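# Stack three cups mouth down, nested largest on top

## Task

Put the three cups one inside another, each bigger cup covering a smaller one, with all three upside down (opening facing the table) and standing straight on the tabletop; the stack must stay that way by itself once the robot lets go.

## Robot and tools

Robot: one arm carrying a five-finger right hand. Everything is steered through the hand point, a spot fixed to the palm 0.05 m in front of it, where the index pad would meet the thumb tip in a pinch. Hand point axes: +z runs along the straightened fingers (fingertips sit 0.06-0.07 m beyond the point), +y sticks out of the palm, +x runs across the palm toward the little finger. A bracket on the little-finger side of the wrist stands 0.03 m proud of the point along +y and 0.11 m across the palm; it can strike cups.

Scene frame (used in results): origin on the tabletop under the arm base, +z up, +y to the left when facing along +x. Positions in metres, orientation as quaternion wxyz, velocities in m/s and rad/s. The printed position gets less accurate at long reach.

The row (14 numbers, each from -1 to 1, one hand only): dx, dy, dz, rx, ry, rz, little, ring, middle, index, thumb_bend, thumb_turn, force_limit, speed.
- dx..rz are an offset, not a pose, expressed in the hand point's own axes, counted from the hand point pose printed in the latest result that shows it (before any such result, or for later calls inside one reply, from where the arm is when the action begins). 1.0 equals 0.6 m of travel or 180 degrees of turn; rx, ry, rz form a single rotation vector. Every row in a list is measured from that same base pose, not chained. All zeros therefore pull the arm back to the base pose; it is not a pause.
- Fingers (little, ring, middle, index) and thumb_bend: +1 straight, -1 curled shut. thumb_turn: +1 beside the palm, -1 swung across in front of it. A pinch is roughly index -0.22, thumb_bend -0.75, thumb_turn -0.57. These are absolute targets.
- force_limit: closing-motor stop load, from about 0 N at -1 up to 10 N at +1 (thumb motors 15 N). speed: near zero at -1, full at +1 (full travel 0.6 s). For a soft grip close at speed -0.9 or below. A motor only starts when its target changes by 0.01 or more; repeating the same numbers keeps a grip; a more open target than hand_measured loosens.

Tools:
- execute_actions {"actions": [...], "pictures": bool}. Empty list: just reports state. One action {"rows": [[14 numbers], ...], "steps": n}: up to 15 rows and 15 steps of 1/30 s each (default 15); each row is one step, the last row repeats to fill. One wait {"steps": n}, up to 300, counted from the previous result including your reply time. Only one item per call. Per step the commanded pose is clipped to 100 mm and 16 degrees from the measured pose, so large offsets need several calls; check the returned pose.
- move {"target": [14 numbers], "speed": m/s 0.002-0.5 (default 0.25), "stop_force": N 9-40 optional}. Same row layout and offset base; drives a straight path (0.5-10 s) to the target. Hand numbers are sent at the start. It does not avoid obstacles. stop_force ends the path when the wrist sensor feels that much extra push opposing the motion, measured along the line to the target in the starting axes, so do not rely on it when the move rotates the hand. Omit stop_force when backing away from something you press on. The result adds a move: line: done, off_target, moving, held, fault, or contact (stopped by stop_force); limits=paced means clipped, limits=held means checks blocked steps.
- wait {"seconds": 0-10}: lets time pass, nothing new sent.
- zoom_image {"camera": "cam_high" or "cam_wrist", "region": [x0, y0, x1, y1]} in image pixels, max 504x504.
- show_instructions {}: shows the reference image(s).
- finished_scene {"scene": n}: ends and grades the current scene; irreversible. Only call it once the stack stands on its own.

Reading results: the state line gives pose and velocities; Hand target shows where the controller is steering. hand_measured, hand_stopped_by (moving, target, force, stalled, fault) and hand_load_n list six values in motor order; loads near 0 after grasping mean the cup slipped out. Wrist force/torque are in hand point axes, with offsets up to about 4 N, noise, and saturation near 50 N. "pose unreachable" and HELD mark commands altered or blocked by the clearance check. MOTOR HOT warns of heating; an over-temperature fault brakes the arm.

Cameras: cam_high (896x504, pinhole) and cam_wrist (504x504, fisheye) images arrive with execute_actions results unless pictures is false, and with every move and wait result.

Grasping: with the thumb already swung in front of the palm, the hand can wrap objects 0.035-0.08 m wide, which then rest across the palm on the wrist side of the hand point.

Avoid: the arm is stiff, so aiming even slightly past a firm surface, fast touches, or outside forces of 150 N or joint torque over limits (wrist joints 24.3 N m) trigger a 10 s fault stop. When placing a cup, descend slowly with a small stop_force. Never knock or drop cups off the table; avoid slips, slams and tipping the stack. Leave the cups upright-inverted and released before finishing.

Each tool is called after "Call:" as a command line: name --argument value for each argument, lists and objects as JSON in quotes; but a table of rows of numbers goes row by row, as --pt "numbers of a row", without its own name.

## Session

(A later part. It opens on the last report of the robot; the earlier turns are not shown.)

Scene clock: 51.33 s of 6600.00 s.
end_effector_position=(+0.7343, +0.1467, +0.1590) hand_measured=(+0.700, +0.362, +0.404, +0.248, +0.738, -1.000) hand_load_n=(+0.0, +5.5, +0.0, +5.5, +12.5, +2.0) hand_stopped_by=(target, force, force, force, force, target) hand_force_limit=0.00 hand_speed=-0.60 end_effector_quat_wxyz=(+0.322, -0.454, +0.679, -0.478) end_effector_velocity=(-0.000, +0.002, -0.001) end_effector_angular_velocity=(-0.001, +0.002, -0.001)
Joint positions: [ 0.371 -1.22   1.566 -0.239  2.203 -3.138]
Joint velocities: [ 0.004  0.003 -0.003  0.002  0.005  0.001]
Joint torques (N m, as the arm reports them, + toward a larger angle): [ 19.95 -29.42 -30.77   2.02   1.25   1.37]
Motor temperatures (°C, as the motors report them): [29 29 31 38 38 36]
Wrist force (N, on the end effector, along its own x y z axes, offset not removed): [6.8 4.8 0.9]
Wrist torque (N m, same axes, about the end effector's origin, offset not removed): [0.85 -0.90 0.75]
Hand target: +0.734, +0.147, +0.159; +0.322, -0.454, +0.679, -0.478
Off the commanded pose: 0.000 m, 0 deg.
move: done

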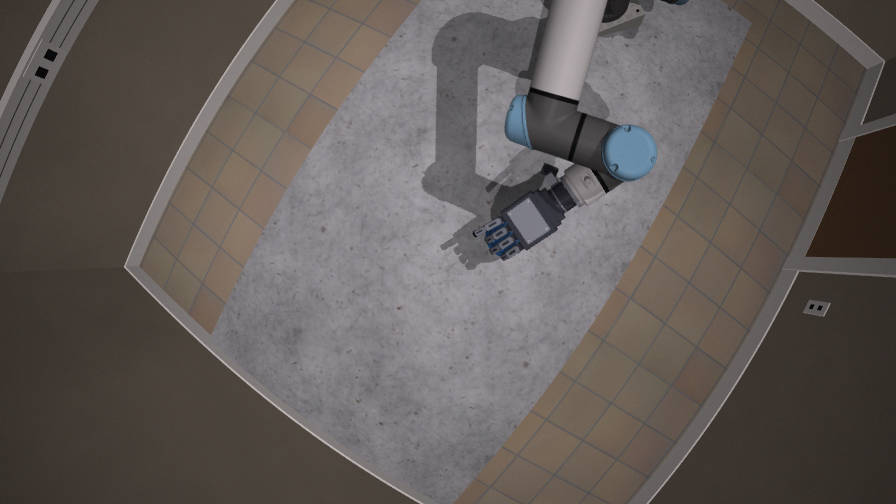

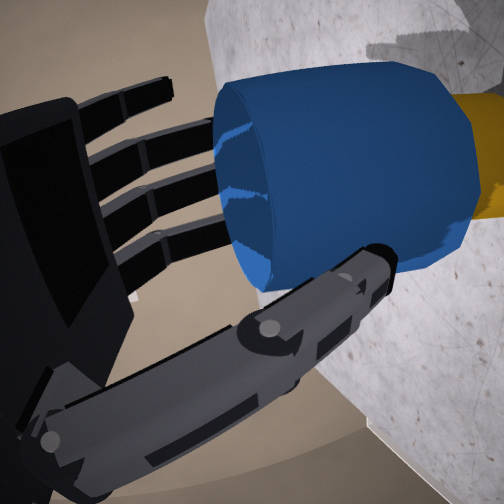

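Call:
move --target '[0.004,0.133,0.047,0,0,0,0.7,-0.7,-0.7,-0.7,-0.3,-1,0,-0.6]' --speed 0.02 --stop_force 9

Call:
move --target '[0,0,0,0,0,0,0.8,0.8,0.8,0.8,1,-1,0,-0.6]'

Call:
move --target '[0,-0.1,-0.15,0,0,0,0.8,0.8,0.8,0.8,1,-1,0,-0.6]' --speed 0.1

Scene clock: 60.13 s of 6600.00 s.
end_effector_position=(+0.7331, +0.1446, +0.0746) hand_measured=(+0.700, +0.362, +0.404, +0.248, +0.738, -1.000) hand_load_n=(+0.0, +5.5, +0.0, +5.5, +12.5, +1.5) hand_stopped_by=(target, force, force, force, force, target) hand_force_limit=0.00 hand_speed=-0.60 end_effector_quat_wxyz=(+0.322, -0.454, +0.679, -0.478) end_effector_velocity=(-0.001, -0.000, -0.002) end_effector_angular_velocity=(-0.001, +0.001, -0.001)
Joint positions: [ 0.335 -1.122  1.652 -0.426  2.167 -3.143]
Joint velocities: [-0.001  0.003  0.002 -0.004  0.    -0.   ]
Joint torques (N m, as the arm reports them, + toward a larger angle): [ -2.18 -32.37  -3.86  -3.21  -1.24  -1.76]
Motor temperatures (°C, as the motors report them): [29 29 31 38 38 36]
Wrist force (N, on the end effector, along its own x y z axes, offset not removed): [3.2 3.0 0.8]
Wrist torque (N m, same axes, about the end effector's origin, offset not removed): [0.60 -0.41 0.31]
Hand target: +0.733, +0.145, +0.074; +0.322, -0.454, +0.679, -0.478
Off the commanded pose: 0.000 m, 0 deg.
After step 90, 1.27 s passed at rest.
move: done

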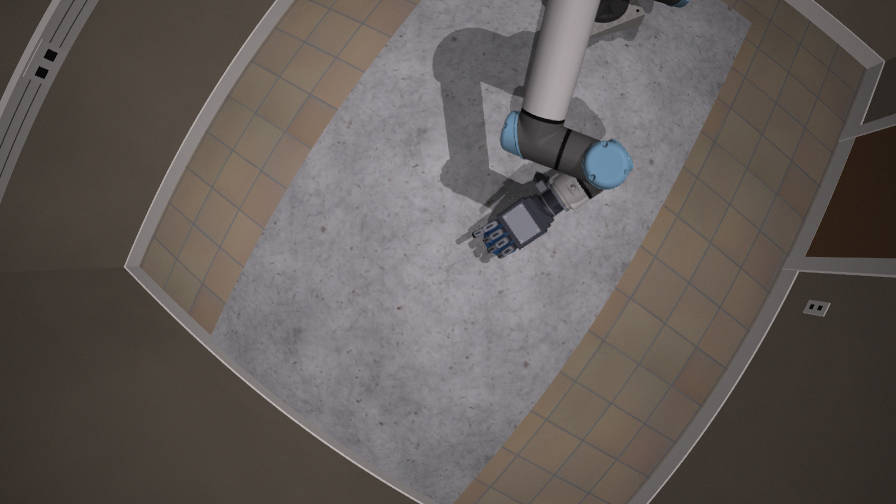

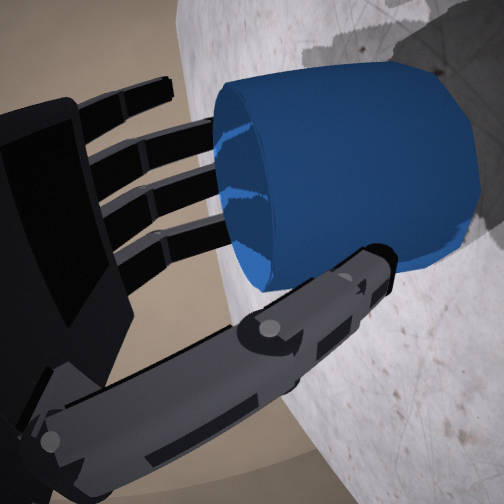

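Scene clock: 61.23 s of 6600.00 s.
end_effector_position=(+0.7331, +0.1446, +0.0745) hand_measured=(+0.800, +0.800, +0.800, +0.800, +1.000, -1.000) hand_load_n=(+0.0, +0.0, +0.0, +0.0, +0.0, +0.0) hand_stopped_by=(target, target, target, target, target, target) hand_force_limit=0.00 hand_speed=-0.60 end_effector_quat_wxyz=(+0.322, -0.454, +0.679, -0.478) end_effector_velocity=(-0.002, +0.000, -0.002) end_effector_angular_velocity=(-0.000, +0.003, +0.001)
Joint positions: [ 0.335 -1.122  1.652 -0.426  2.167 -3.143]
Joint velocities: [ 0.     0.     0.003  0.    -0.001  0.   ]
Joint torques (N m, as the arm reports them, + toward a larger angle): [  5.11 -45.14 -18.11   2.07   1.18  -1.36]
Motor temperatures (°C, as the motors report them): [29 29 31 38 38 36]
Wrist force (N, on the end effector, along its own x y z axes, offset not removed): [1.5 3.1 -2.8]
Wrist torque (N m, same axes, about the end effector's origin, offset not removed): [0.84 -0.14 0.25]
Hand target: +0.733, +0.145, +0.075; +0.322, -0.454, +0.679, -0.478
Off the commanded pose: 0.000 m, 0 deg.
move: done

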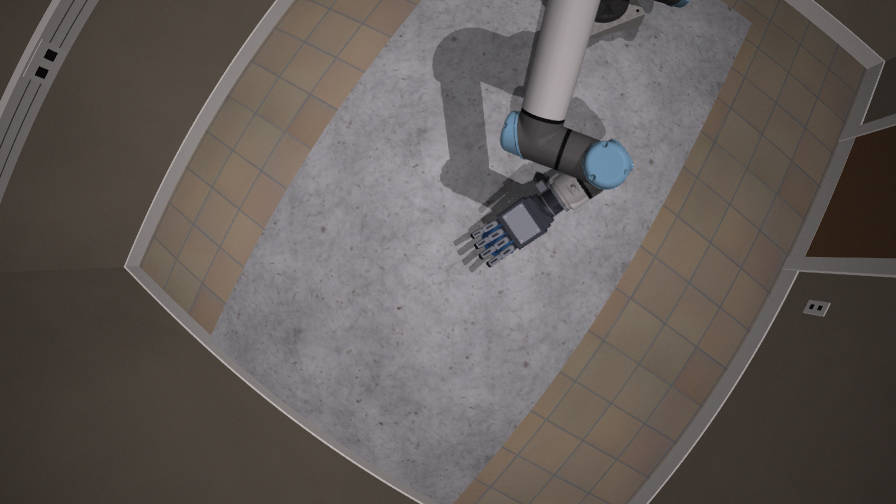

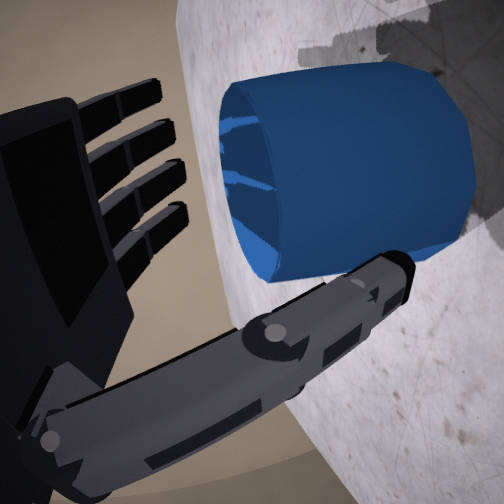

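Scene clock: 62.77 s of 6600.00 s.
end_effector_position=(+0.6734, +0.1691, +0.1610) hand_measured=(+0.800, +0.800, +0.800, +0.800, +1.000, -1.000) hand_load_n=(+0.0, +0.0, +0.0, +0.0, +0.0, +0.0) hand_stopped_by=(target, target, target, target, target, target) hand_force_limit=0.00 hand_speed=-0.60 end_effector_quat_wxyz=(+0.322, -0.454, +0.679, -0.479) end_effector_velocity=(-0.000, +0.000, +0.002) end_effector_angular_velocity=(+0.000, -0.001, -0.001)
Joint positions: [ 0.447 -1.297  1.71  -0.3    2.278 -3.128]
Joint velocities: [ 0.002 -0.003 -0.001  0.003  0.003  0.   ]
Joint torques (N m, as the arm reports them, + toward a larger angle): [ 20.26 -41.54  -5.17   2.2    1.28   1.37]
Motor temperatures (°C, as the motors report them): [29 29 31 38 38 36]
Wrist force (N, on the end effector, along its own x y z axes, offset not removed): [0.2 3.9 -0.9]
Wrist torque (N m, same axes, about the end effector's origin, offset not removed): [0.64 -0.04 0.00]
Hand target: +0.673, +0.169, +0.161; +0.322, -0.454, +0.679, -0.479
Off the commanded pose: 0.000 m, 0 deg.
move: done

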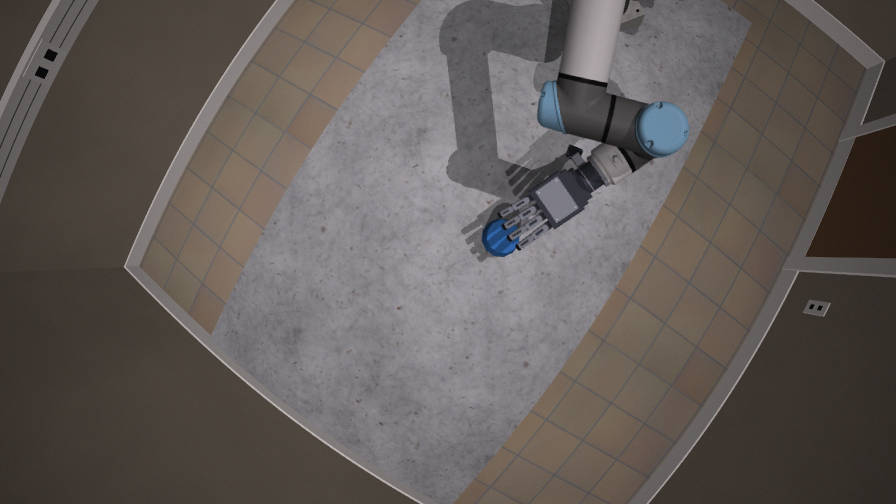

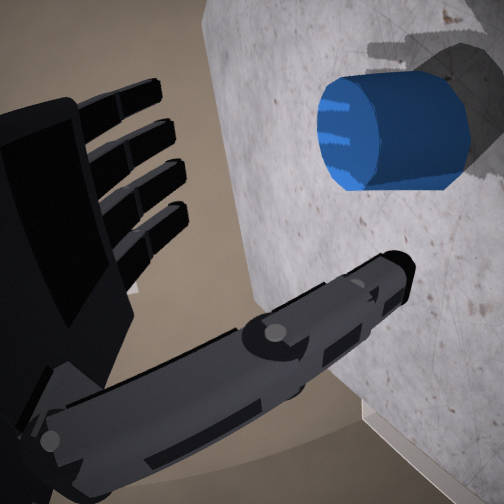

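Call:
finished_scene --scene 2

The scene is finished: the task was done.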